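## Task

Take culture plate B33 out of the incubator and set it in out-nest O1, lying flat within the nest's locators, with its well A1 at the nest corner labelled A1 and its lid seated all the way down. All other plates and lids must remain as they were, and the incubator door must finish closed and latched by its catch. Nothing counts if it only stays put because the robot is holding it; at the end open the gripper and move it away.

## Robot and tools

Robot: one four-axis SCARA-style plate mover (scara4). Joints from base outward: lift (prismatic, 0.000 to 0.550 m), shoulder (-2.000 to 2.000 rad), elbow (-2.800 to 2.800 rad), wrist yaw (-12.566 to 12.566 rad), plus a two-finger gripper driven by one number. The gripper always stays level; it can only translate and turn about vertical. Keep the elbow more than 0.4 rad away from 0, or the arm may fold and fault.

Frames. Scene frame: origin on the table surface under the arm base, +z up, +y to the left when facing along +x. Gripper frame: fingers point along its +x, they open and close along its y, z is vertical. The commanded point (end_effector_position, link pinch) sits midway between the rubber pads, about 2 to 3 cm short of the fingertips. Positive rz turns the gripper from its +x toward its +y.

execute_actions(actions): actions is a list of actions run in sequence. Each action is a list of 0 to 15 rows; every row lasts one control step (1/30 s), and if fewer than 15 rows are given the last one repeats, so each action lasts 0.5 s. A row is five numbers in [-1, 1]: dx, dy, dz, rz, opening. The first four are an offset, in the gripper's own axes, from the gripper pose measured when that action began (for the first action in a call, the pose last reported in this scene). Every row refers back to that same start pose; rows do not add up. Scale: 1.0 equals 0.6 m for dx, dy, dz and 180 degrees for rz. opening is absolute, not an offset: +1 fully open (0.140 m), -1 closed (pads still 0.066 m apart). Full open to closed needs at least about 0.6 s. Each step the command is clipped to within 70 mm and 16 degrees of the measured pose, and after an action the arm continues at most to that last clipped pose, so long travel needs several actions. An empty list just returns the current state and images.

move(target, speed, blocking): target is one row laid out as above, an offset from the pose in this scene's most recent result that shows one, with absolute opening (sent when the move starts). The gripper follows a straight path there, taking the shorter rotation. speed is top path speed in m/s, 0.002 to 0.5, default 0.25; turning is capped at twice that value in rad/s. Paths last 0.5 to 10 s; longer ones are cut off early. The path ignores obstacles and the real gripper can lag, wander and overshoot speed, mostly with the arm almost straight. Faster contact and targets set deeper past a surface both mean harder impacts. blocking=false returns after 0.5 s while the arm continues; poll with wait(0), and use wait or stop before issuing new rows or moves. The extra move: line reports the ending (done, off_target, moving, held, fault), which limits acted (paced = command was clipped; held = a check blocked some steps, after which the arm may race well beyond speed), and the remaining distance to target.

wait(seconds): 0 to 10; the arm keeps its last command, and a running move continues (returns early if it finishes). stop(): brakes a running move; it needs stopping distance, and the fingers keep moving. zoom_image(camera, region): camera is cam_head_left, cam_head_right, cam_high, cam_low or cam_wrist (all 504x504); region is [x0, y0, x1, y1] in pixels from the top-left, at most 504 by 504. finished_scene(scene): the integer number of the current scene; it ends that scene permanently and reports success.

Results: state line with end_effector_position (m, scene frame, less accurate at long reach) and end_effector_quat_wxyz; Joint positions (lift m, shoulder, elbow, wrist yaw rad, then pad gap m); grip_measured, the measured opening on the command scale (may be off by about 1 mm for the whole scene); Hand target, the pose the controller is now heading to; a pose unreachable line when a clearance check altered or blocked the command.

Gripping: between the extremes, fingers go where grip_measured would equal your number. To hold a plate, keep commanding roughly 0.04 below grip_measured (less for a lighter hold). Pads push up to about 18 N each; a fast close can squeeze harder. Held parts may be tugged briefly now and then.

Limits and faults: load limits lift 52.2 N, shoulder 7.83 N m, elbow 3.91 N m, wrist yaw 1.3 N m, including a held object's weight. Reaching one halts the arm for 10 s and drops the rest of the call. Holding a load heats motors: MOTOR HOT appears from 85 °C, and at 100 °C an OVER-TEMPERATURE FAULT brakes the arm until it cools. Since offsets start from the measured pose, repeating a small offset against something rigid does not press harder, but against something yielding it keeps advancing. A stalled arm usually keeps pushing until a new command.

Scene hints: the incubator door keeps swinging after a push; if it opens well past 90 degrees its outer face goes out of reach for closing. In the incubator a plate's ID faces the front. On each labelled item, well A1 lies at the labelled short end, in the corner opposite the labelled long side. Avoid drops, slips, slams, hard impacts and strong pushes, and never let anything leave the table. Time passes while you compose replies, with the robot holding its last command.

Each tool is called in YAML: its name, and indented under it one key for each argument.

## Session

execute_actions:
  actions: []

Scene clock: 0.00 s.
end_effector_position=(+0.4545, +0.0193, +0.1440) grip_measured=+1.00 end_effector_quat_wxyz=(+0.972, -0.000, -0.000, +0.236)
Joint positions: [ 0.139 -1.308 -0.613 -3.886  0.14 ]
Motor temperatures (°C, as the motors report them): [28 21 22 23]
Hand target: +0.454, +0.019, +0.144; +0.972, -0.000, -0.000, +0.236

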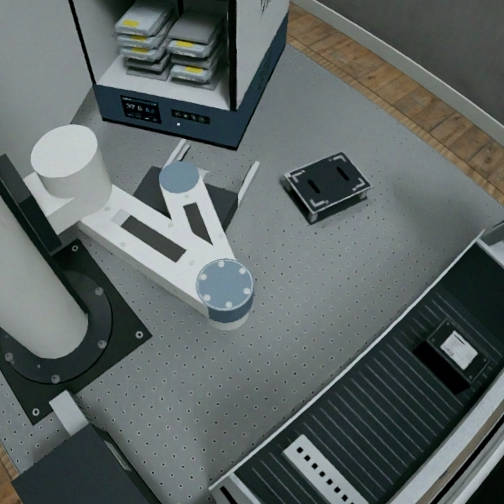

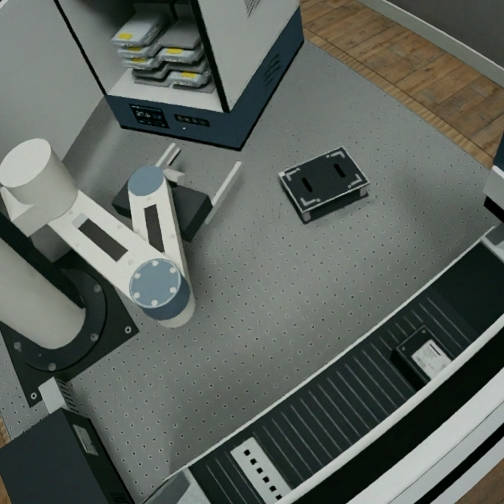

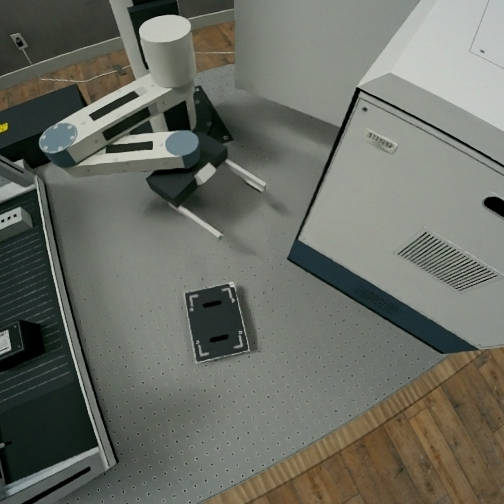

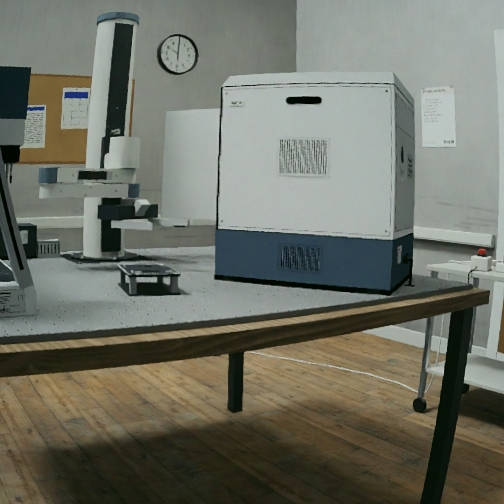

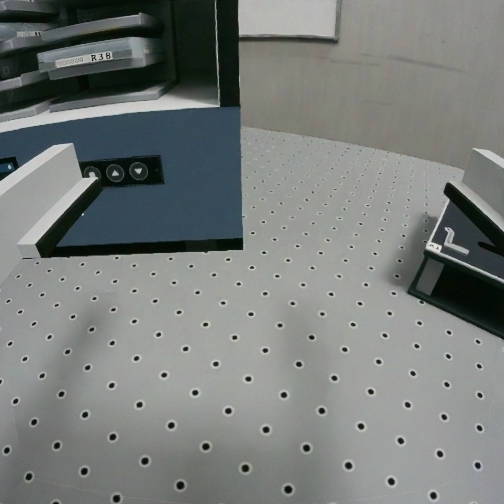

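move:
  target: [0.115,0.27,0.18,0.026,-0.2]
  speed: 0.3

zoom_image:
  camera: "cam_wrist"
  region: [80, 0, 440, 290]

Scene clock: 4.30 s.
end_effector_position=(+0.4414, +0.1951, +0.2520) grip_measured=-0.20 end_effector_quat_wxyz=(+0.961, -0.000, -0.000, +0.276)
Joint positions: [ 0.247 -0.32  -0.736 -4.669  0.096]
Motor temperatures (°C, as the motors report them): [28 21 22 23]
Hand target: +0.441, +0.195, +0.252; +0.961, -0.000, -0.000, +0.276
Off the commanded pose: 0.000 m, 0 deg.
move: done

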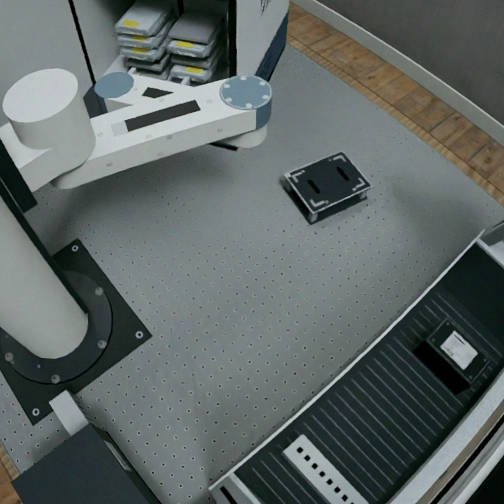

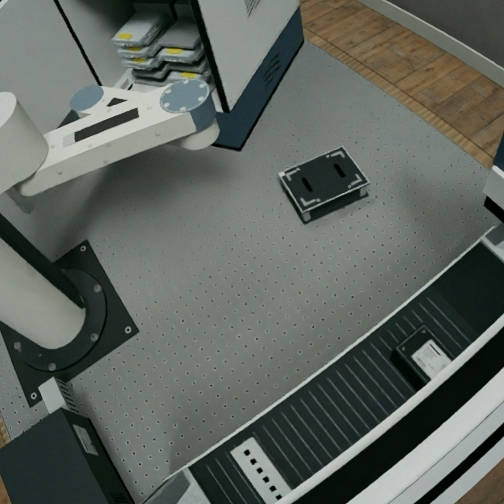

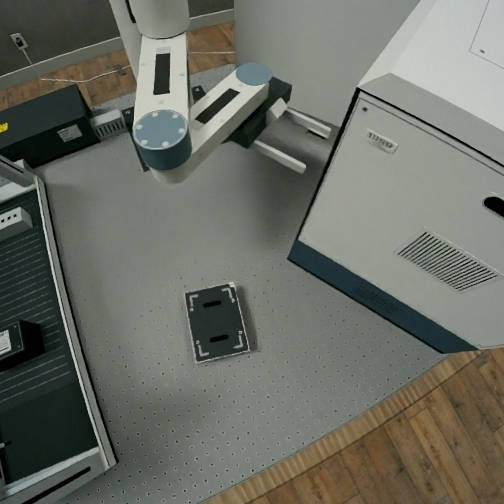

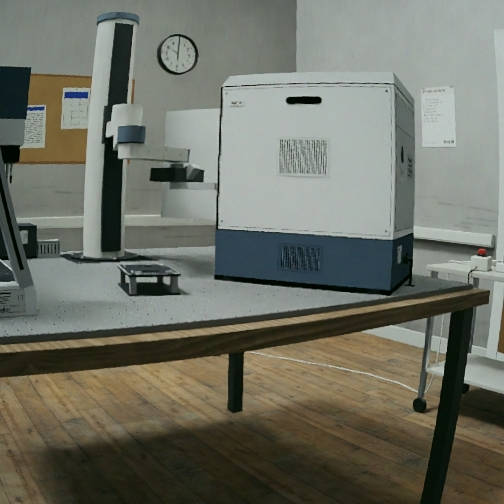

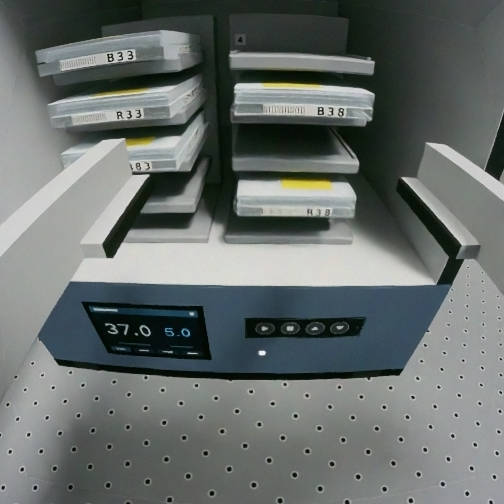

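Region (80, 0, 440, 290) of cam_wrist's 504x504 image, scaled by 1.400, with more detail than that image has; it fills the top 406 rows of this view, and the rest is white.

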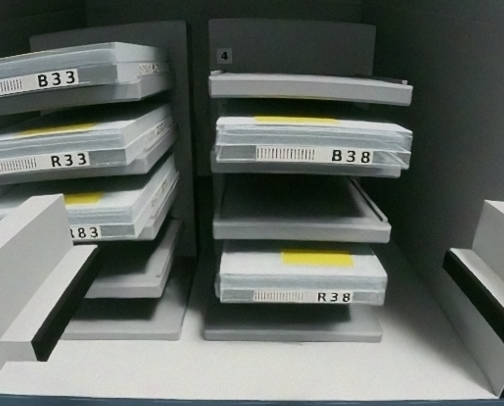

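move:
  target: [0.12,0.17,0.075,0,-0.2]
  speed: 0.2

Scene clock: 7.27 s.
end_effector_position=(+0.4483, +0.3198, +0.2971) grip_measured=-0.20 end_effector_quat_wxyz=(+0.961, -0.000, -0.000, +0.276)
Joint positions: [ 0.292  0.141 -1.175 -4.69   0.096]
Motor temperatures (°C, as the motors report them): [28 21 22 23]
Hand target: +0.448, +0.320, +0.297; +0.961, -0.000, -0.000, +0.276
Off the commanded pose: 0.000 m, 0 deg.
move: done

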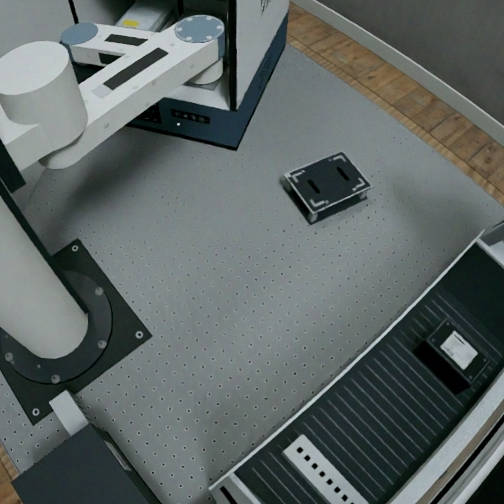

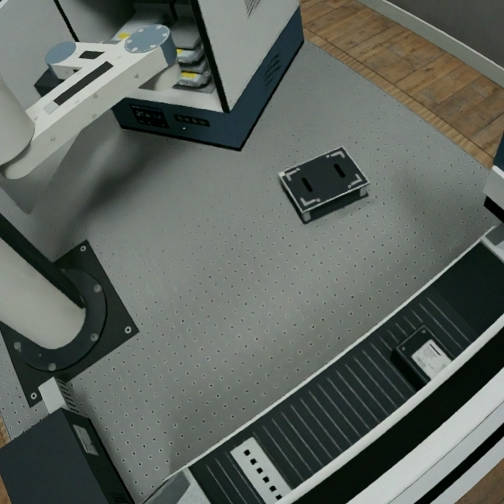

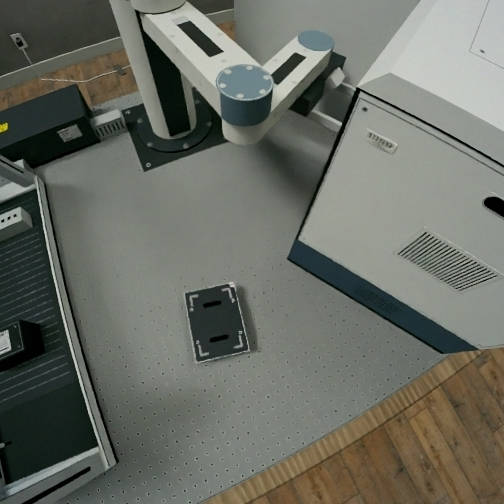

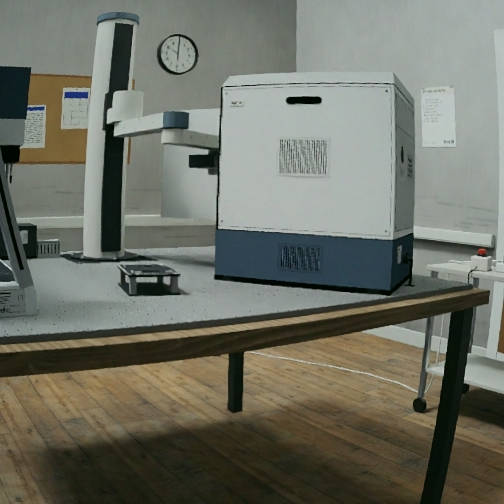

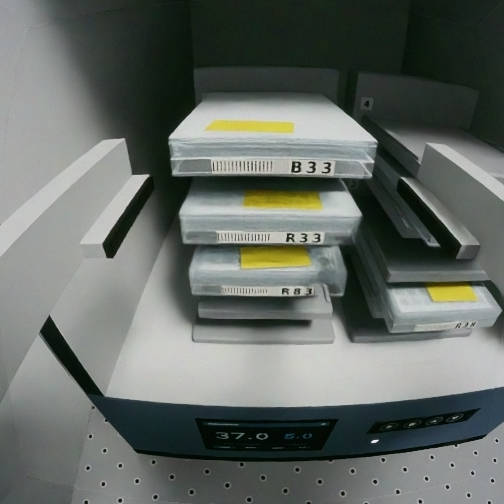

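move:
  target: [0.093,0.001,0.005,0.006,-0.17]
  speed: 0.08

Scene clock: 10.77 s.
end_effector_position=(+0.4955, +0.3498, +0.3001) grip_measured=-0.17 end_effector_quat_wxyz=(+0.959, -0.000, -0.000, +0.284)
Joint positions: [ 0.295  0.161 -1.422 -4.446  0.097]
Motor temperatures (°C, as the motors report them): [28 21 22 23]
Hand target: +0.495, +0.350, +0.300; +0.959, -0.000, -0.000, +0.285
Off the commanded pose: 0.000 m, 0 deg.
move: done

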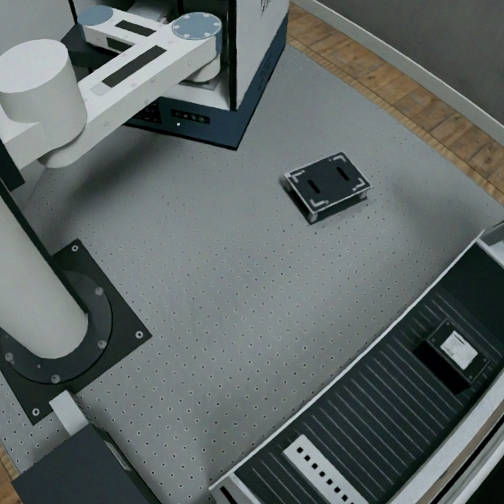

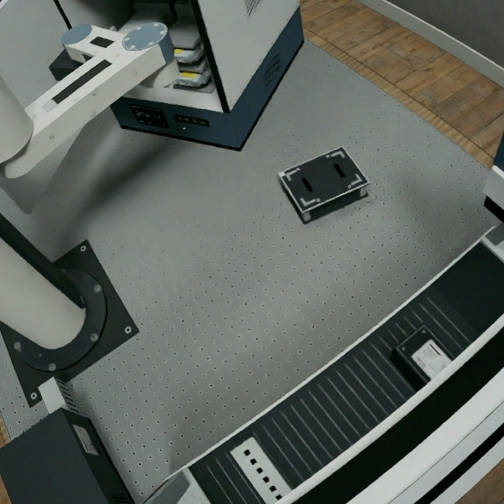

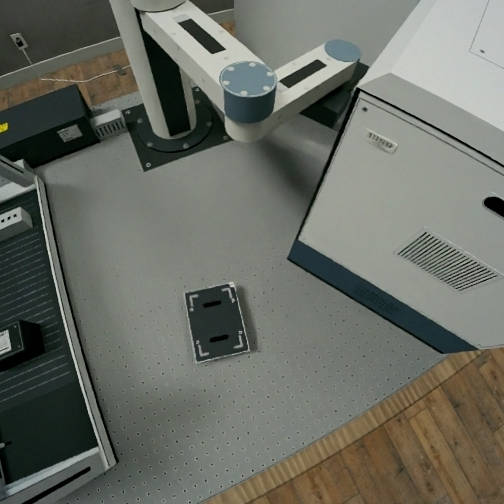

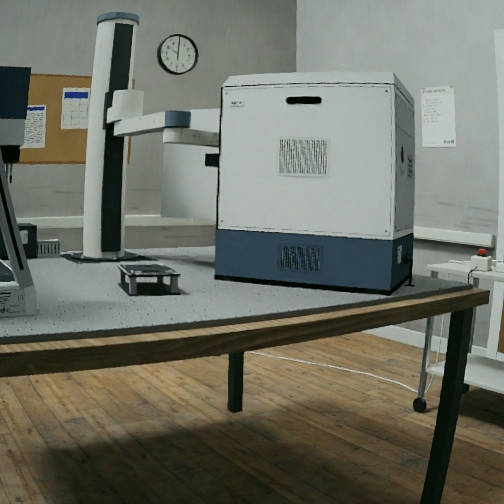

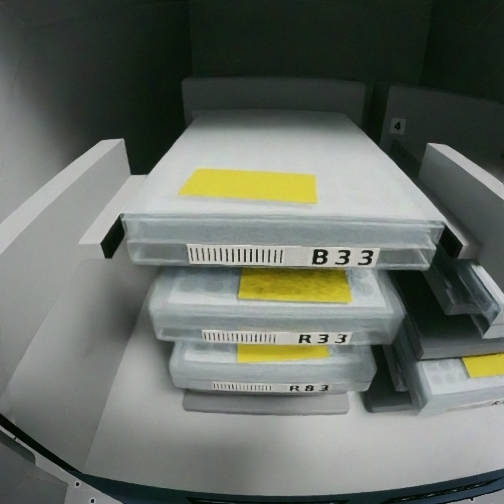

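Matches well.

move:
  target: [0.067,0,-0.0008,0,-0.17]
  speed: 0.08

execute_actions:
  actions:
    - [[0,0,0,0,-0.22],[0,0,0,0,-0.26],[0,0,0,0,-0.3],[0,0,0,0,-0.34],[0,0,0,0,-0.38],[0,0,0,0,-0.42],[0,0,0,0,-0.44],[0,0,0,0,-0.45],[0,0,0,0,-0.46],[0,0,0,0,-0.47],[0,0,0,0,-0.48],[0,0,0,0,-0.49],[0,0,0,0,-0.5],[0,0,0,0,-0.51],[0,0,0,0,-0.53]]
    - [[0,0,0,0,-0.53]]

Scene clock: 18.23 s.
end_effector_position=(+0.5293, +0.3715, +0.2996) grip_measured=-0.17 end_effector_quat_wxyz=(+0.959, -0.000, -0.000, +0.284)
Joint positions: [ 0.295  0.209 -1.625 -4.291  0.097]
Motor temperatures (°C, as the motors report them): [28 21 22 23]
Hand target: +0.529, +0.372, +0.300; +0.959, -0.000, -0.000, +0.284
Off the commanded pose: 0.000 m, 0 deg.
move: done

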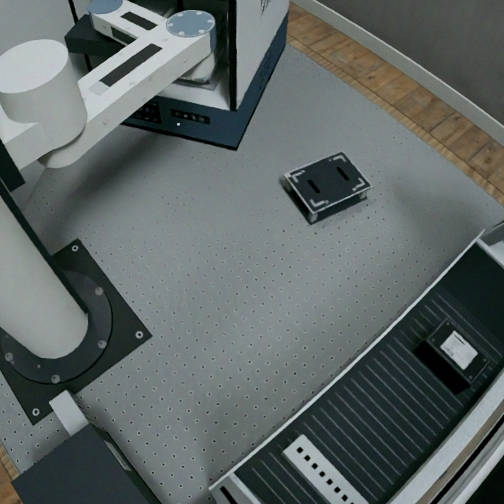

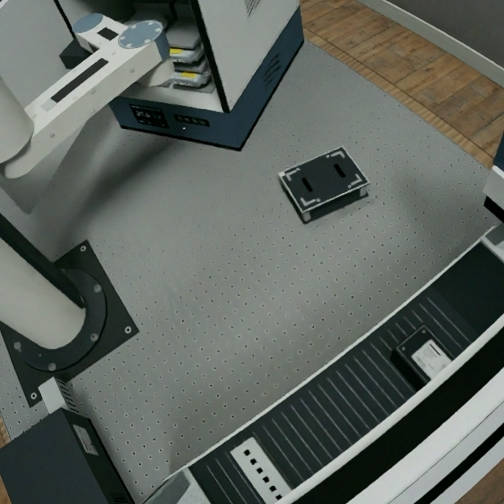

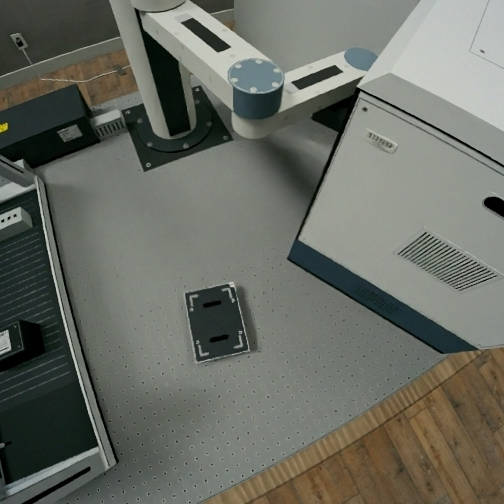

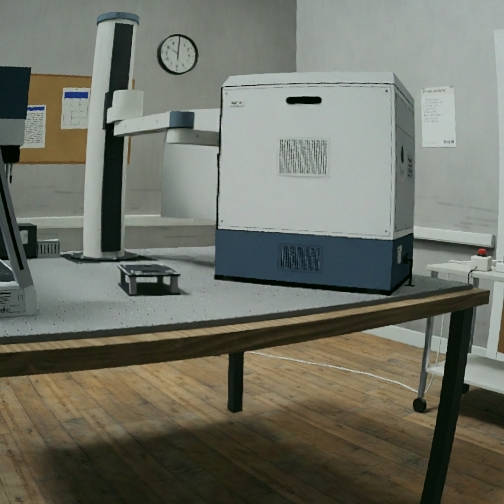

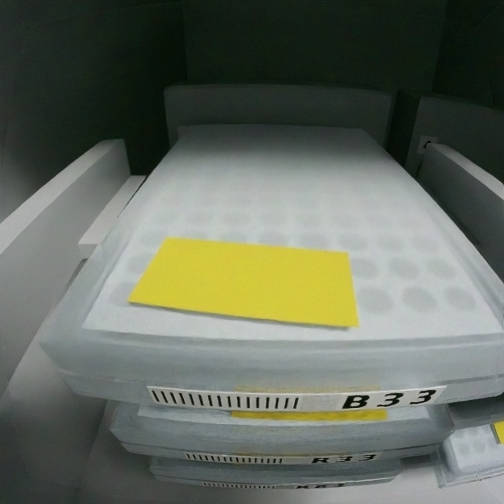

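Scene clock: 19.23 s.
end_effector_position=(+0.5294, +0.3715, +0.2996) grip_measured=-0.47 end_effector_quat_wxyz=(+0.959, -0.000, -0.000, +0.284)
Joint positions: [ 0.295  0.209 -1.625 -4.291  0.086]
Motor temperatures (°C, as the motors report them): [28 21 22 23]
Hand target: +0.529, +0.372, +0.300; +0.959, -0.000, -0.000, +0.284
Off the commanded pose: 0.000 m, 0 deg.

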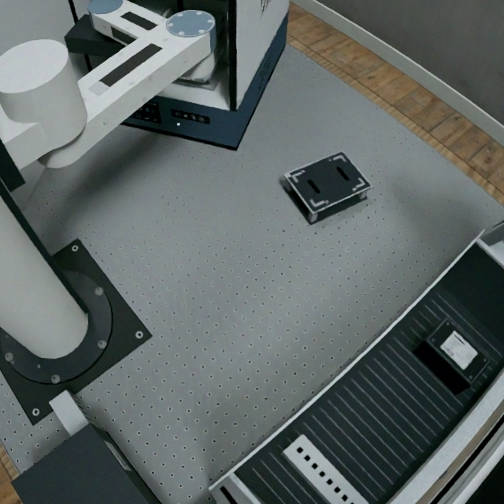

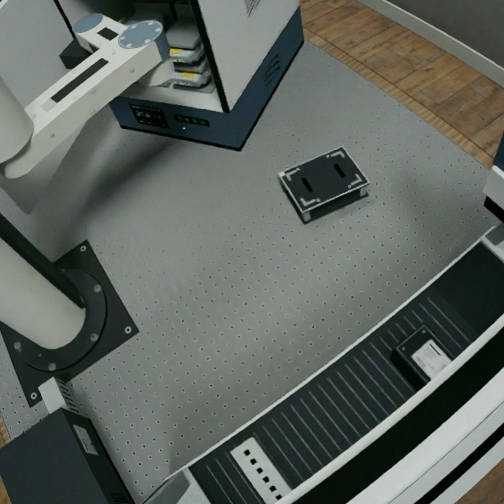

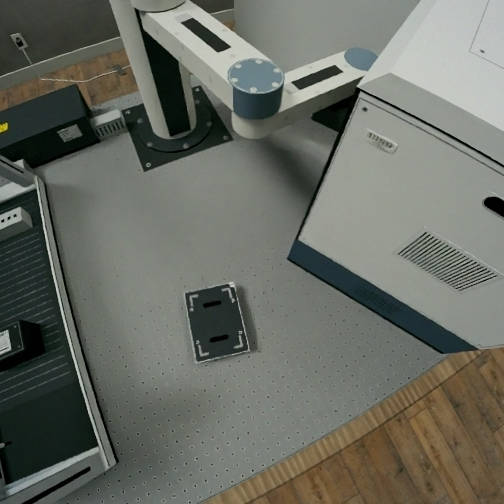

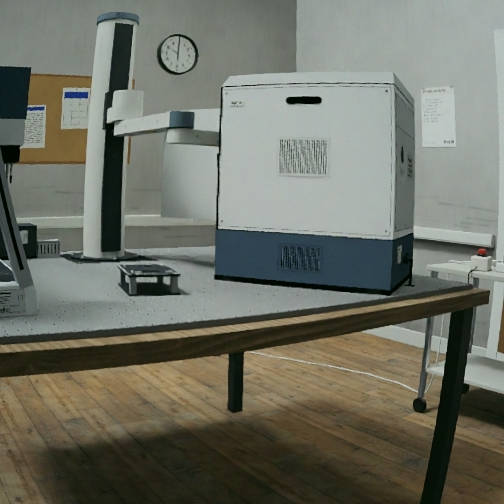

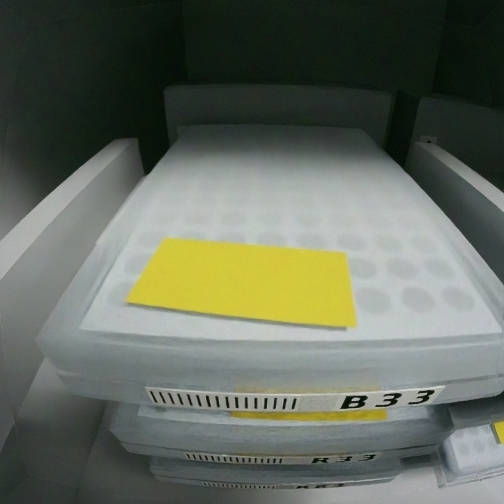

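move:
  target: [0,0,0.02,0,-0.53]
  speed: 0.04

move:
  target: [-0.355,-0.167,0,0,-0.53]
  speed: 0.22

move:
  target: [0.087,-0.643,-0.37,-0.247,-0.53]
  speed: 0.28

zoom_image:
  camera: "cam_high"
  region: [170, 270, 270, 370]

Scene clock: 24.10 s.
end_effector_position=(+0.5294, +0.3715, +0.3116) grip_measured=-0.47 end_effector_quat_wxyz=(+0.959, -0.000, -0.000, +0.284)
Joint positions: [ 0.307  0.209 -1.625 -4.291  0.086]
Motor temperatures (°C, as the motors report them): [28 21 22 23]
Hand target: +0.529, +0.372, +0.312; +0.959, -0.000, -0.000, +0.284
Off the commanded pose: 0.000 m, 0 deg.
move: done

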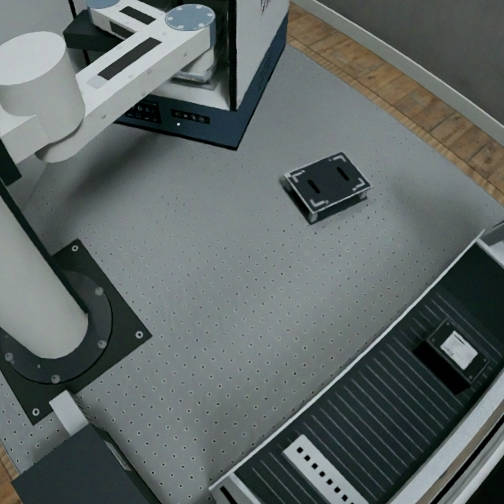

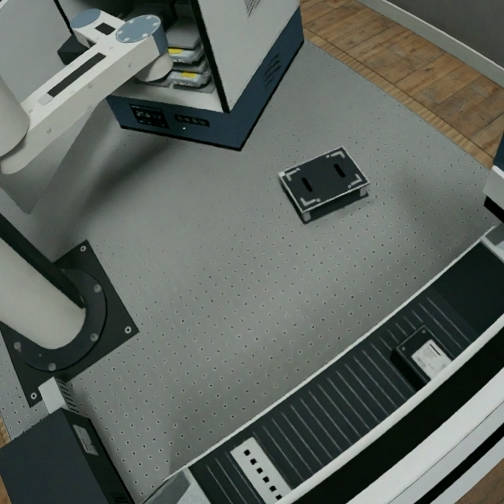

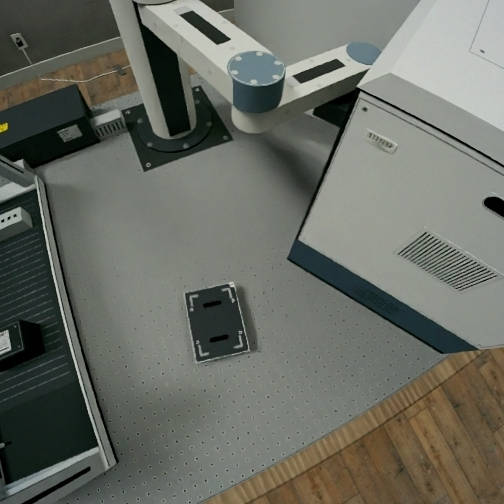

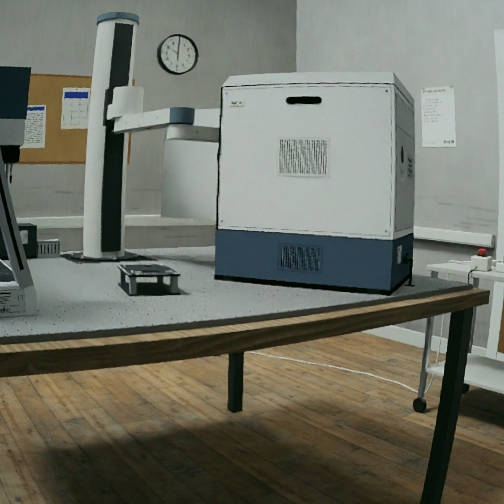

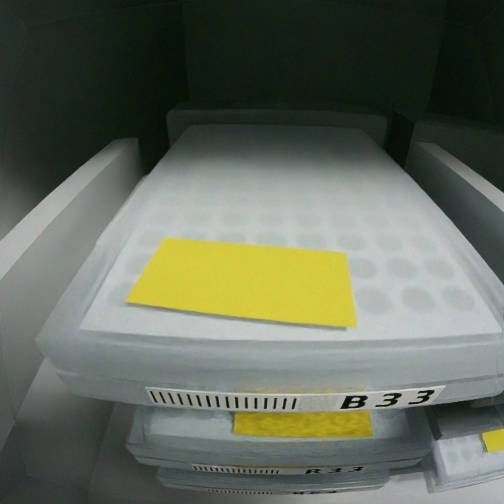

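Scene clock: 25.53 s.
end_effector_position=(+0.4053, +0.1715, +0.3116) grip_measured=-0.47 end_effector_quat_wxyz=(+0.959, -0.000, -0.000, +0.284)
Joint positions: [ 0.307 -0.328 -0.555 -4.824  0.086]
Motor temperatures (°C, as the motors report them): [28 21 22 23]
Hand target: +0.405, +0.172, +0.312; +0.959, -0.000, -0.000, +0.284
Off the commanded pose: 0.000 m, 0 deg.
move: done

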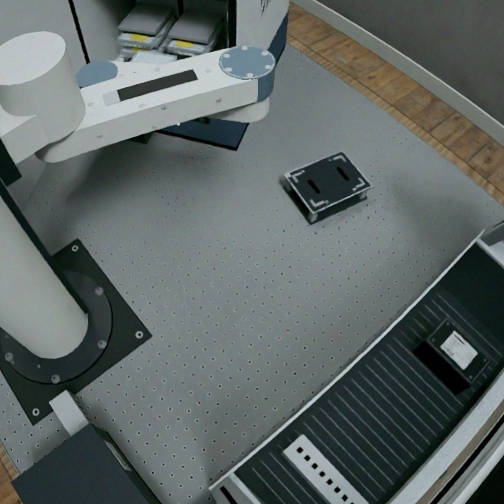

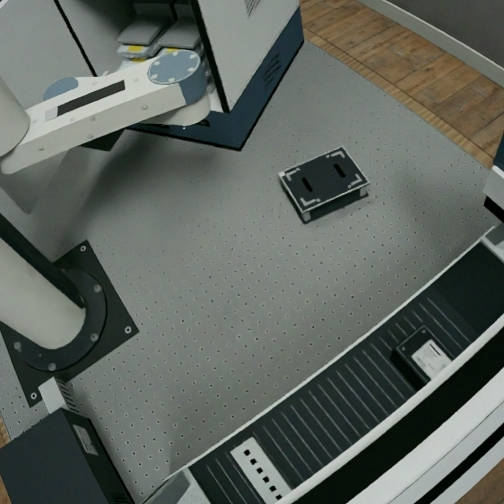

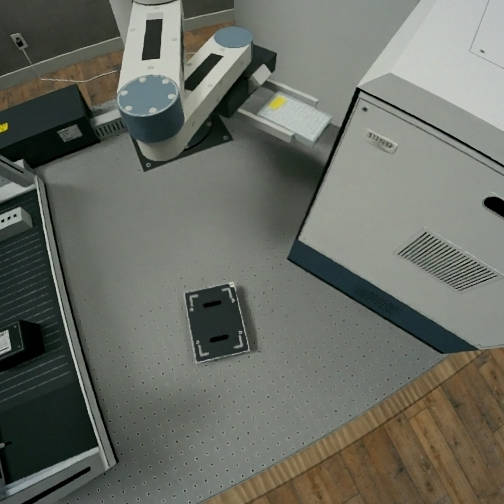

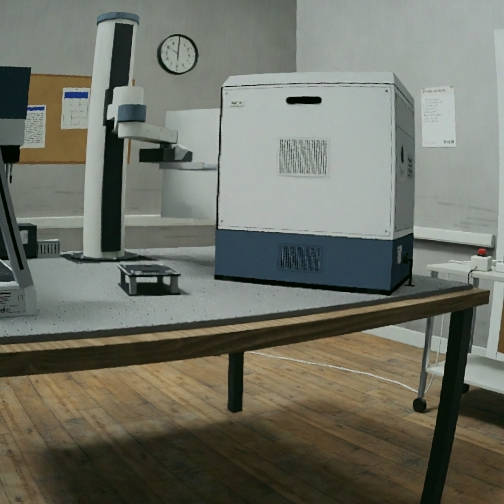

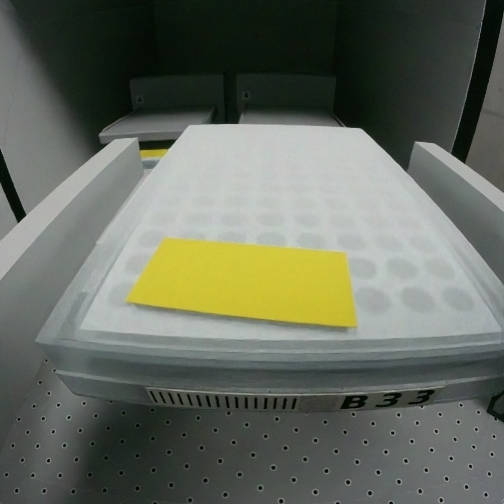

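Scene clock: 27.53 s.
end_effector_position=(+0.6592, -0.1240, +0.0895) grip_measured=-0.47 end_effector_quat_wxyz=(+0.995, -0.000, -0.000, -0.100)
Joint positions: [ 0.085 -0.999 -1.523 -3.962  0.086]
Motor temperatures (°C, as the motors report them): [28 21 22 23]
Hand target: +0.659, -0.124, +0.090; +0.995, -0.000, -0.000, -0.100
Off the commanded pose: 0.000 m, 0 deg.
move: done

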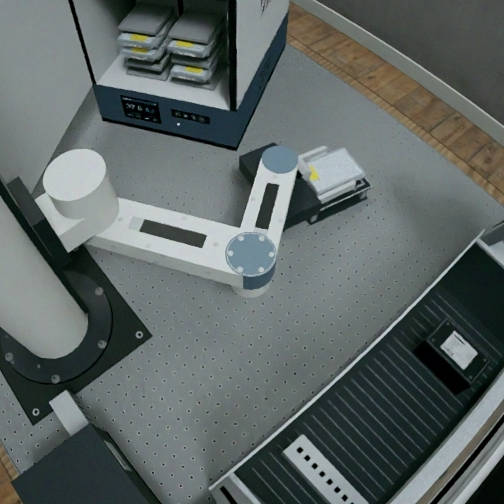

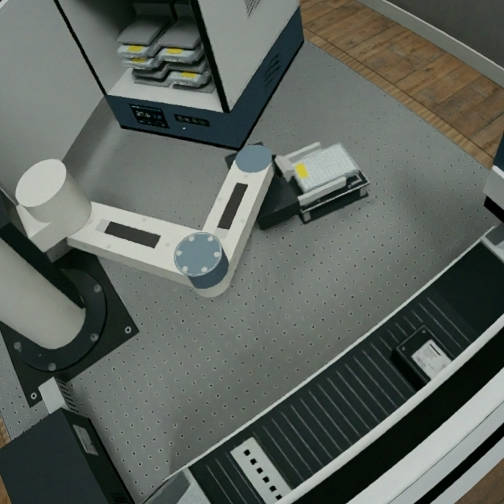

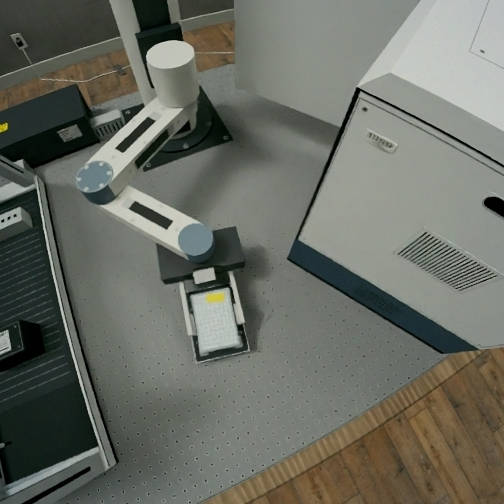

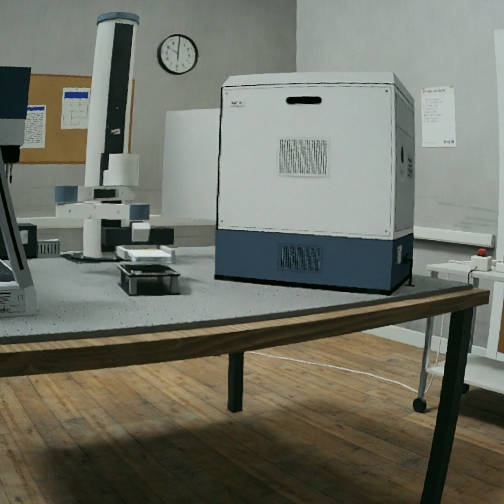

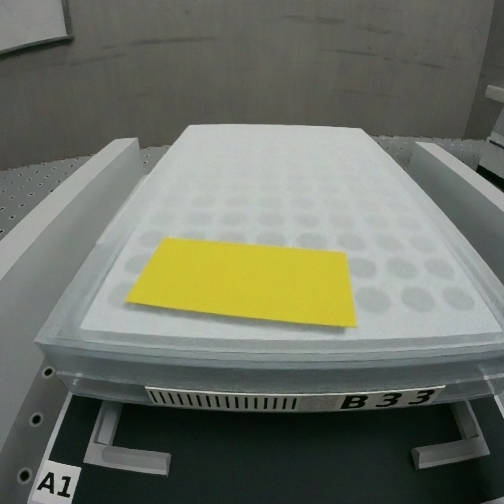

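Region (170, 270, 270, 370) of cam_high's 504x504 image, scaled by 5.040, with more detail than that image has.

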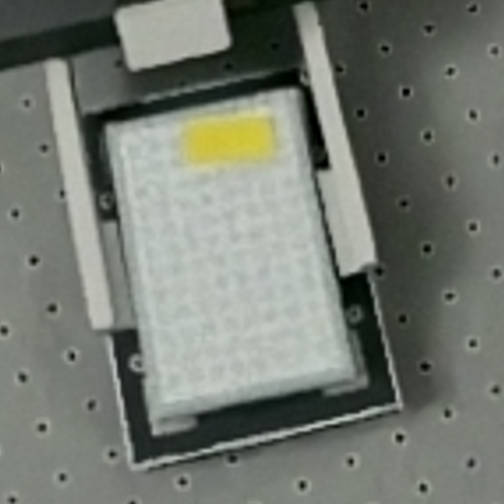

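move:
  target: [-0.0035,-0.001,-0.027,0.004,-0.53]
  speed: 0.05

zoom_image:
  camera: "cam_wrist"
  region: [20, 340, 200, 460]

zoom_image:
  camera: "cam_wrist"
  region: [324, 340, 504, 460]

Scene clock: 31.97 s.
end_effector_position=(+0.6570, -0.1242, +0.0733) grip_measured=-0.47 end_effector_quat_wxyz=(+0.996, -0.000, -0.000, -0.094)
Joint positions: [ 0.068 -1.01  -1.513 -3.949  0.086]
Motor temperatures (°C, as the motors report them): [29 21 22 23]
Hand target: +0.657, -0.124, +0.073; +0.996, -0.000, -0.000, -0.094
Off the commanded pose: 0.000 m, 0 deg.
move: done

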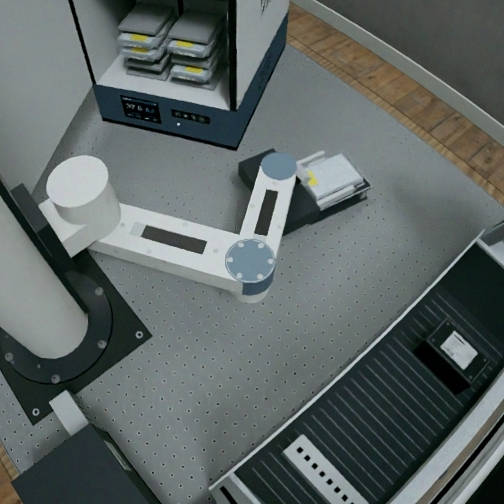

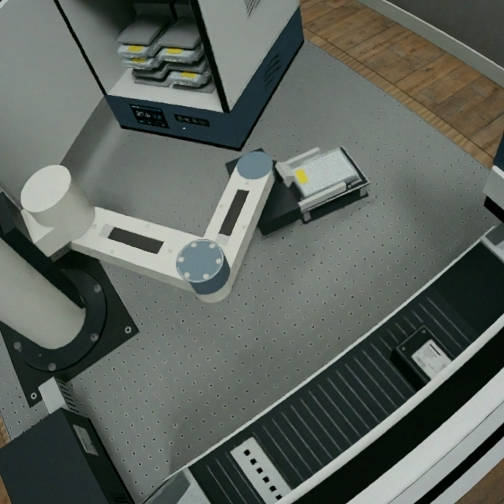

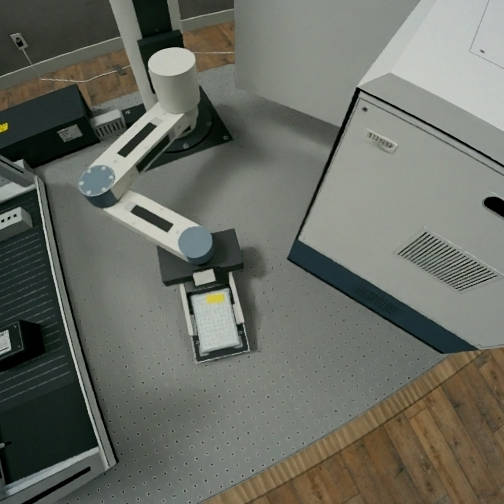

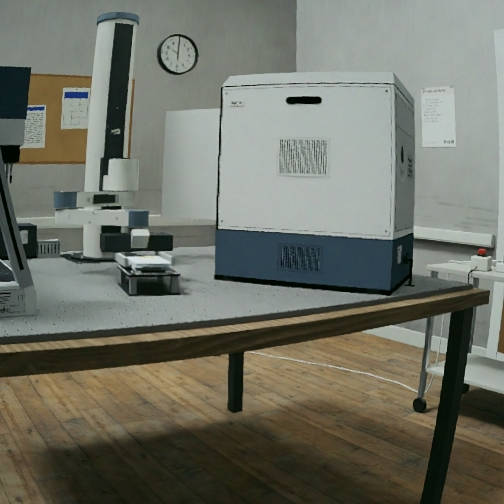

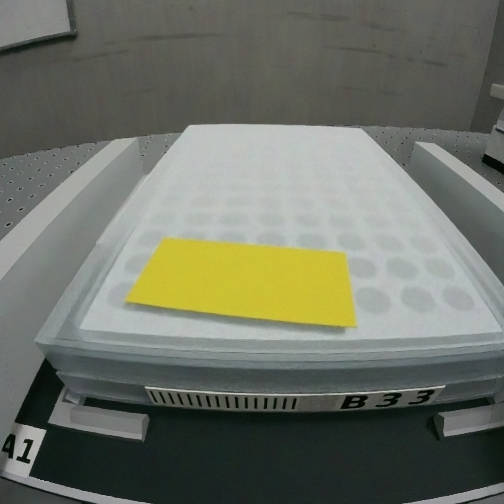

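Region (20, 340, 200, 460) of cam_wrist's 504x504 image, scaled by 2.800, with more detail than that image has.

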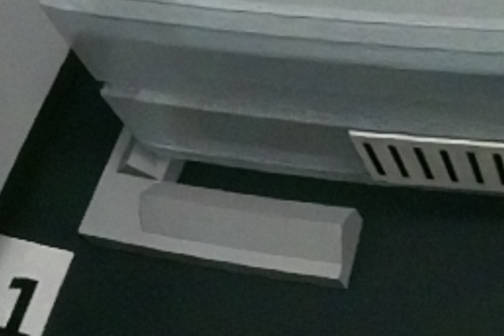

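Region (324, 340, 504, 460) of cam_wrist's 504x504 image, scaled by 2.800, with more detail than that image has.

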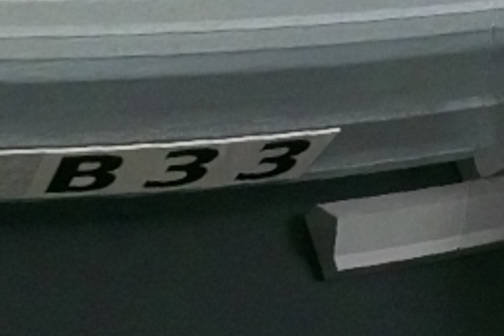

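Slightly over-rotated; correct and descend.

move:
  target: [0,0,-0.0098,-0.002,-0.53]
  speed: 0.015

Scene clock: 34.47 s.
end_effector_position=(+0.6570, -0.1246, +0.0678) grip_measured=-0.47 end_effector_quat_wxyz=(+0.995, -0.000, -0.000, -0.098)
Joint positions: [ 0.063 -1.008 -1.513 -3.958  0.086]
Motor temperatures (°C, as the motors report them): [29 21 22 23]
Hand target: +0.657, -0.124, +0.067; +0.995, -0.000, -0.000, -0.097
Off the commanded pose: 0.001 m, 0 deg.
move: done

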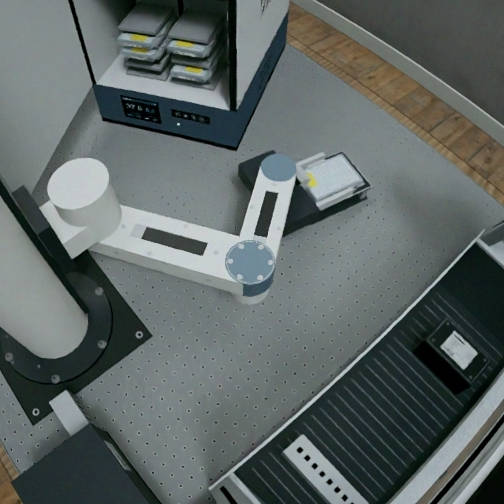

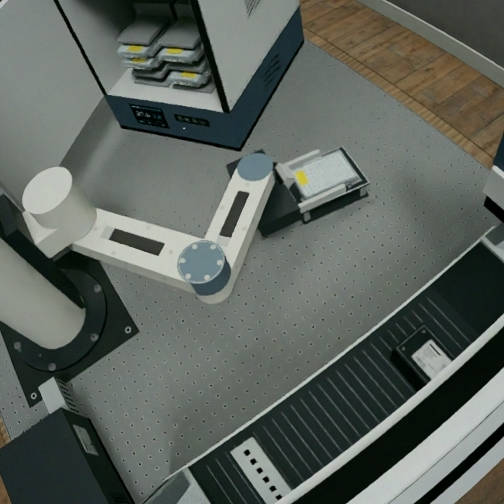

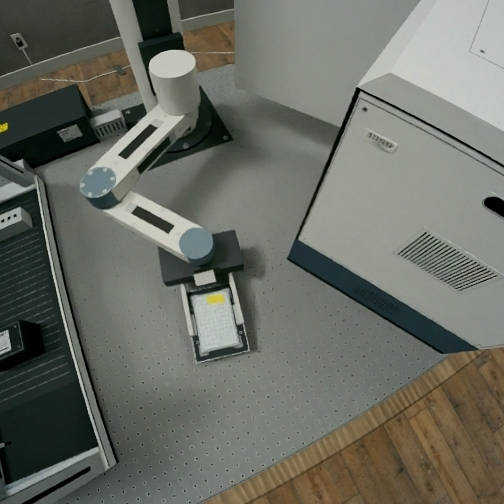

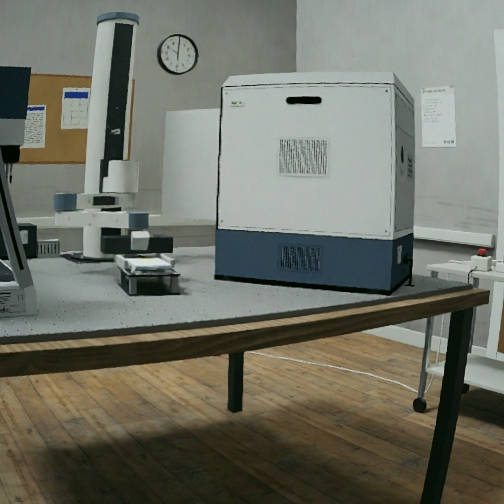

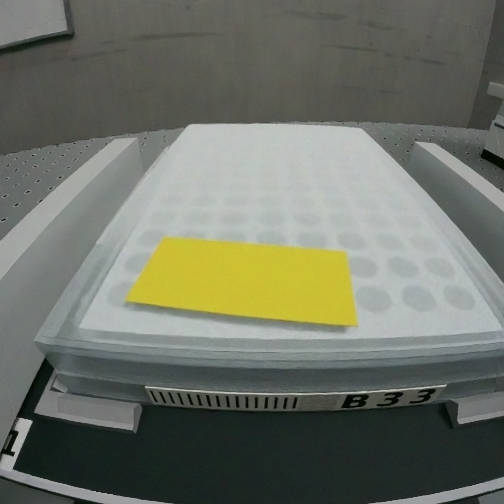

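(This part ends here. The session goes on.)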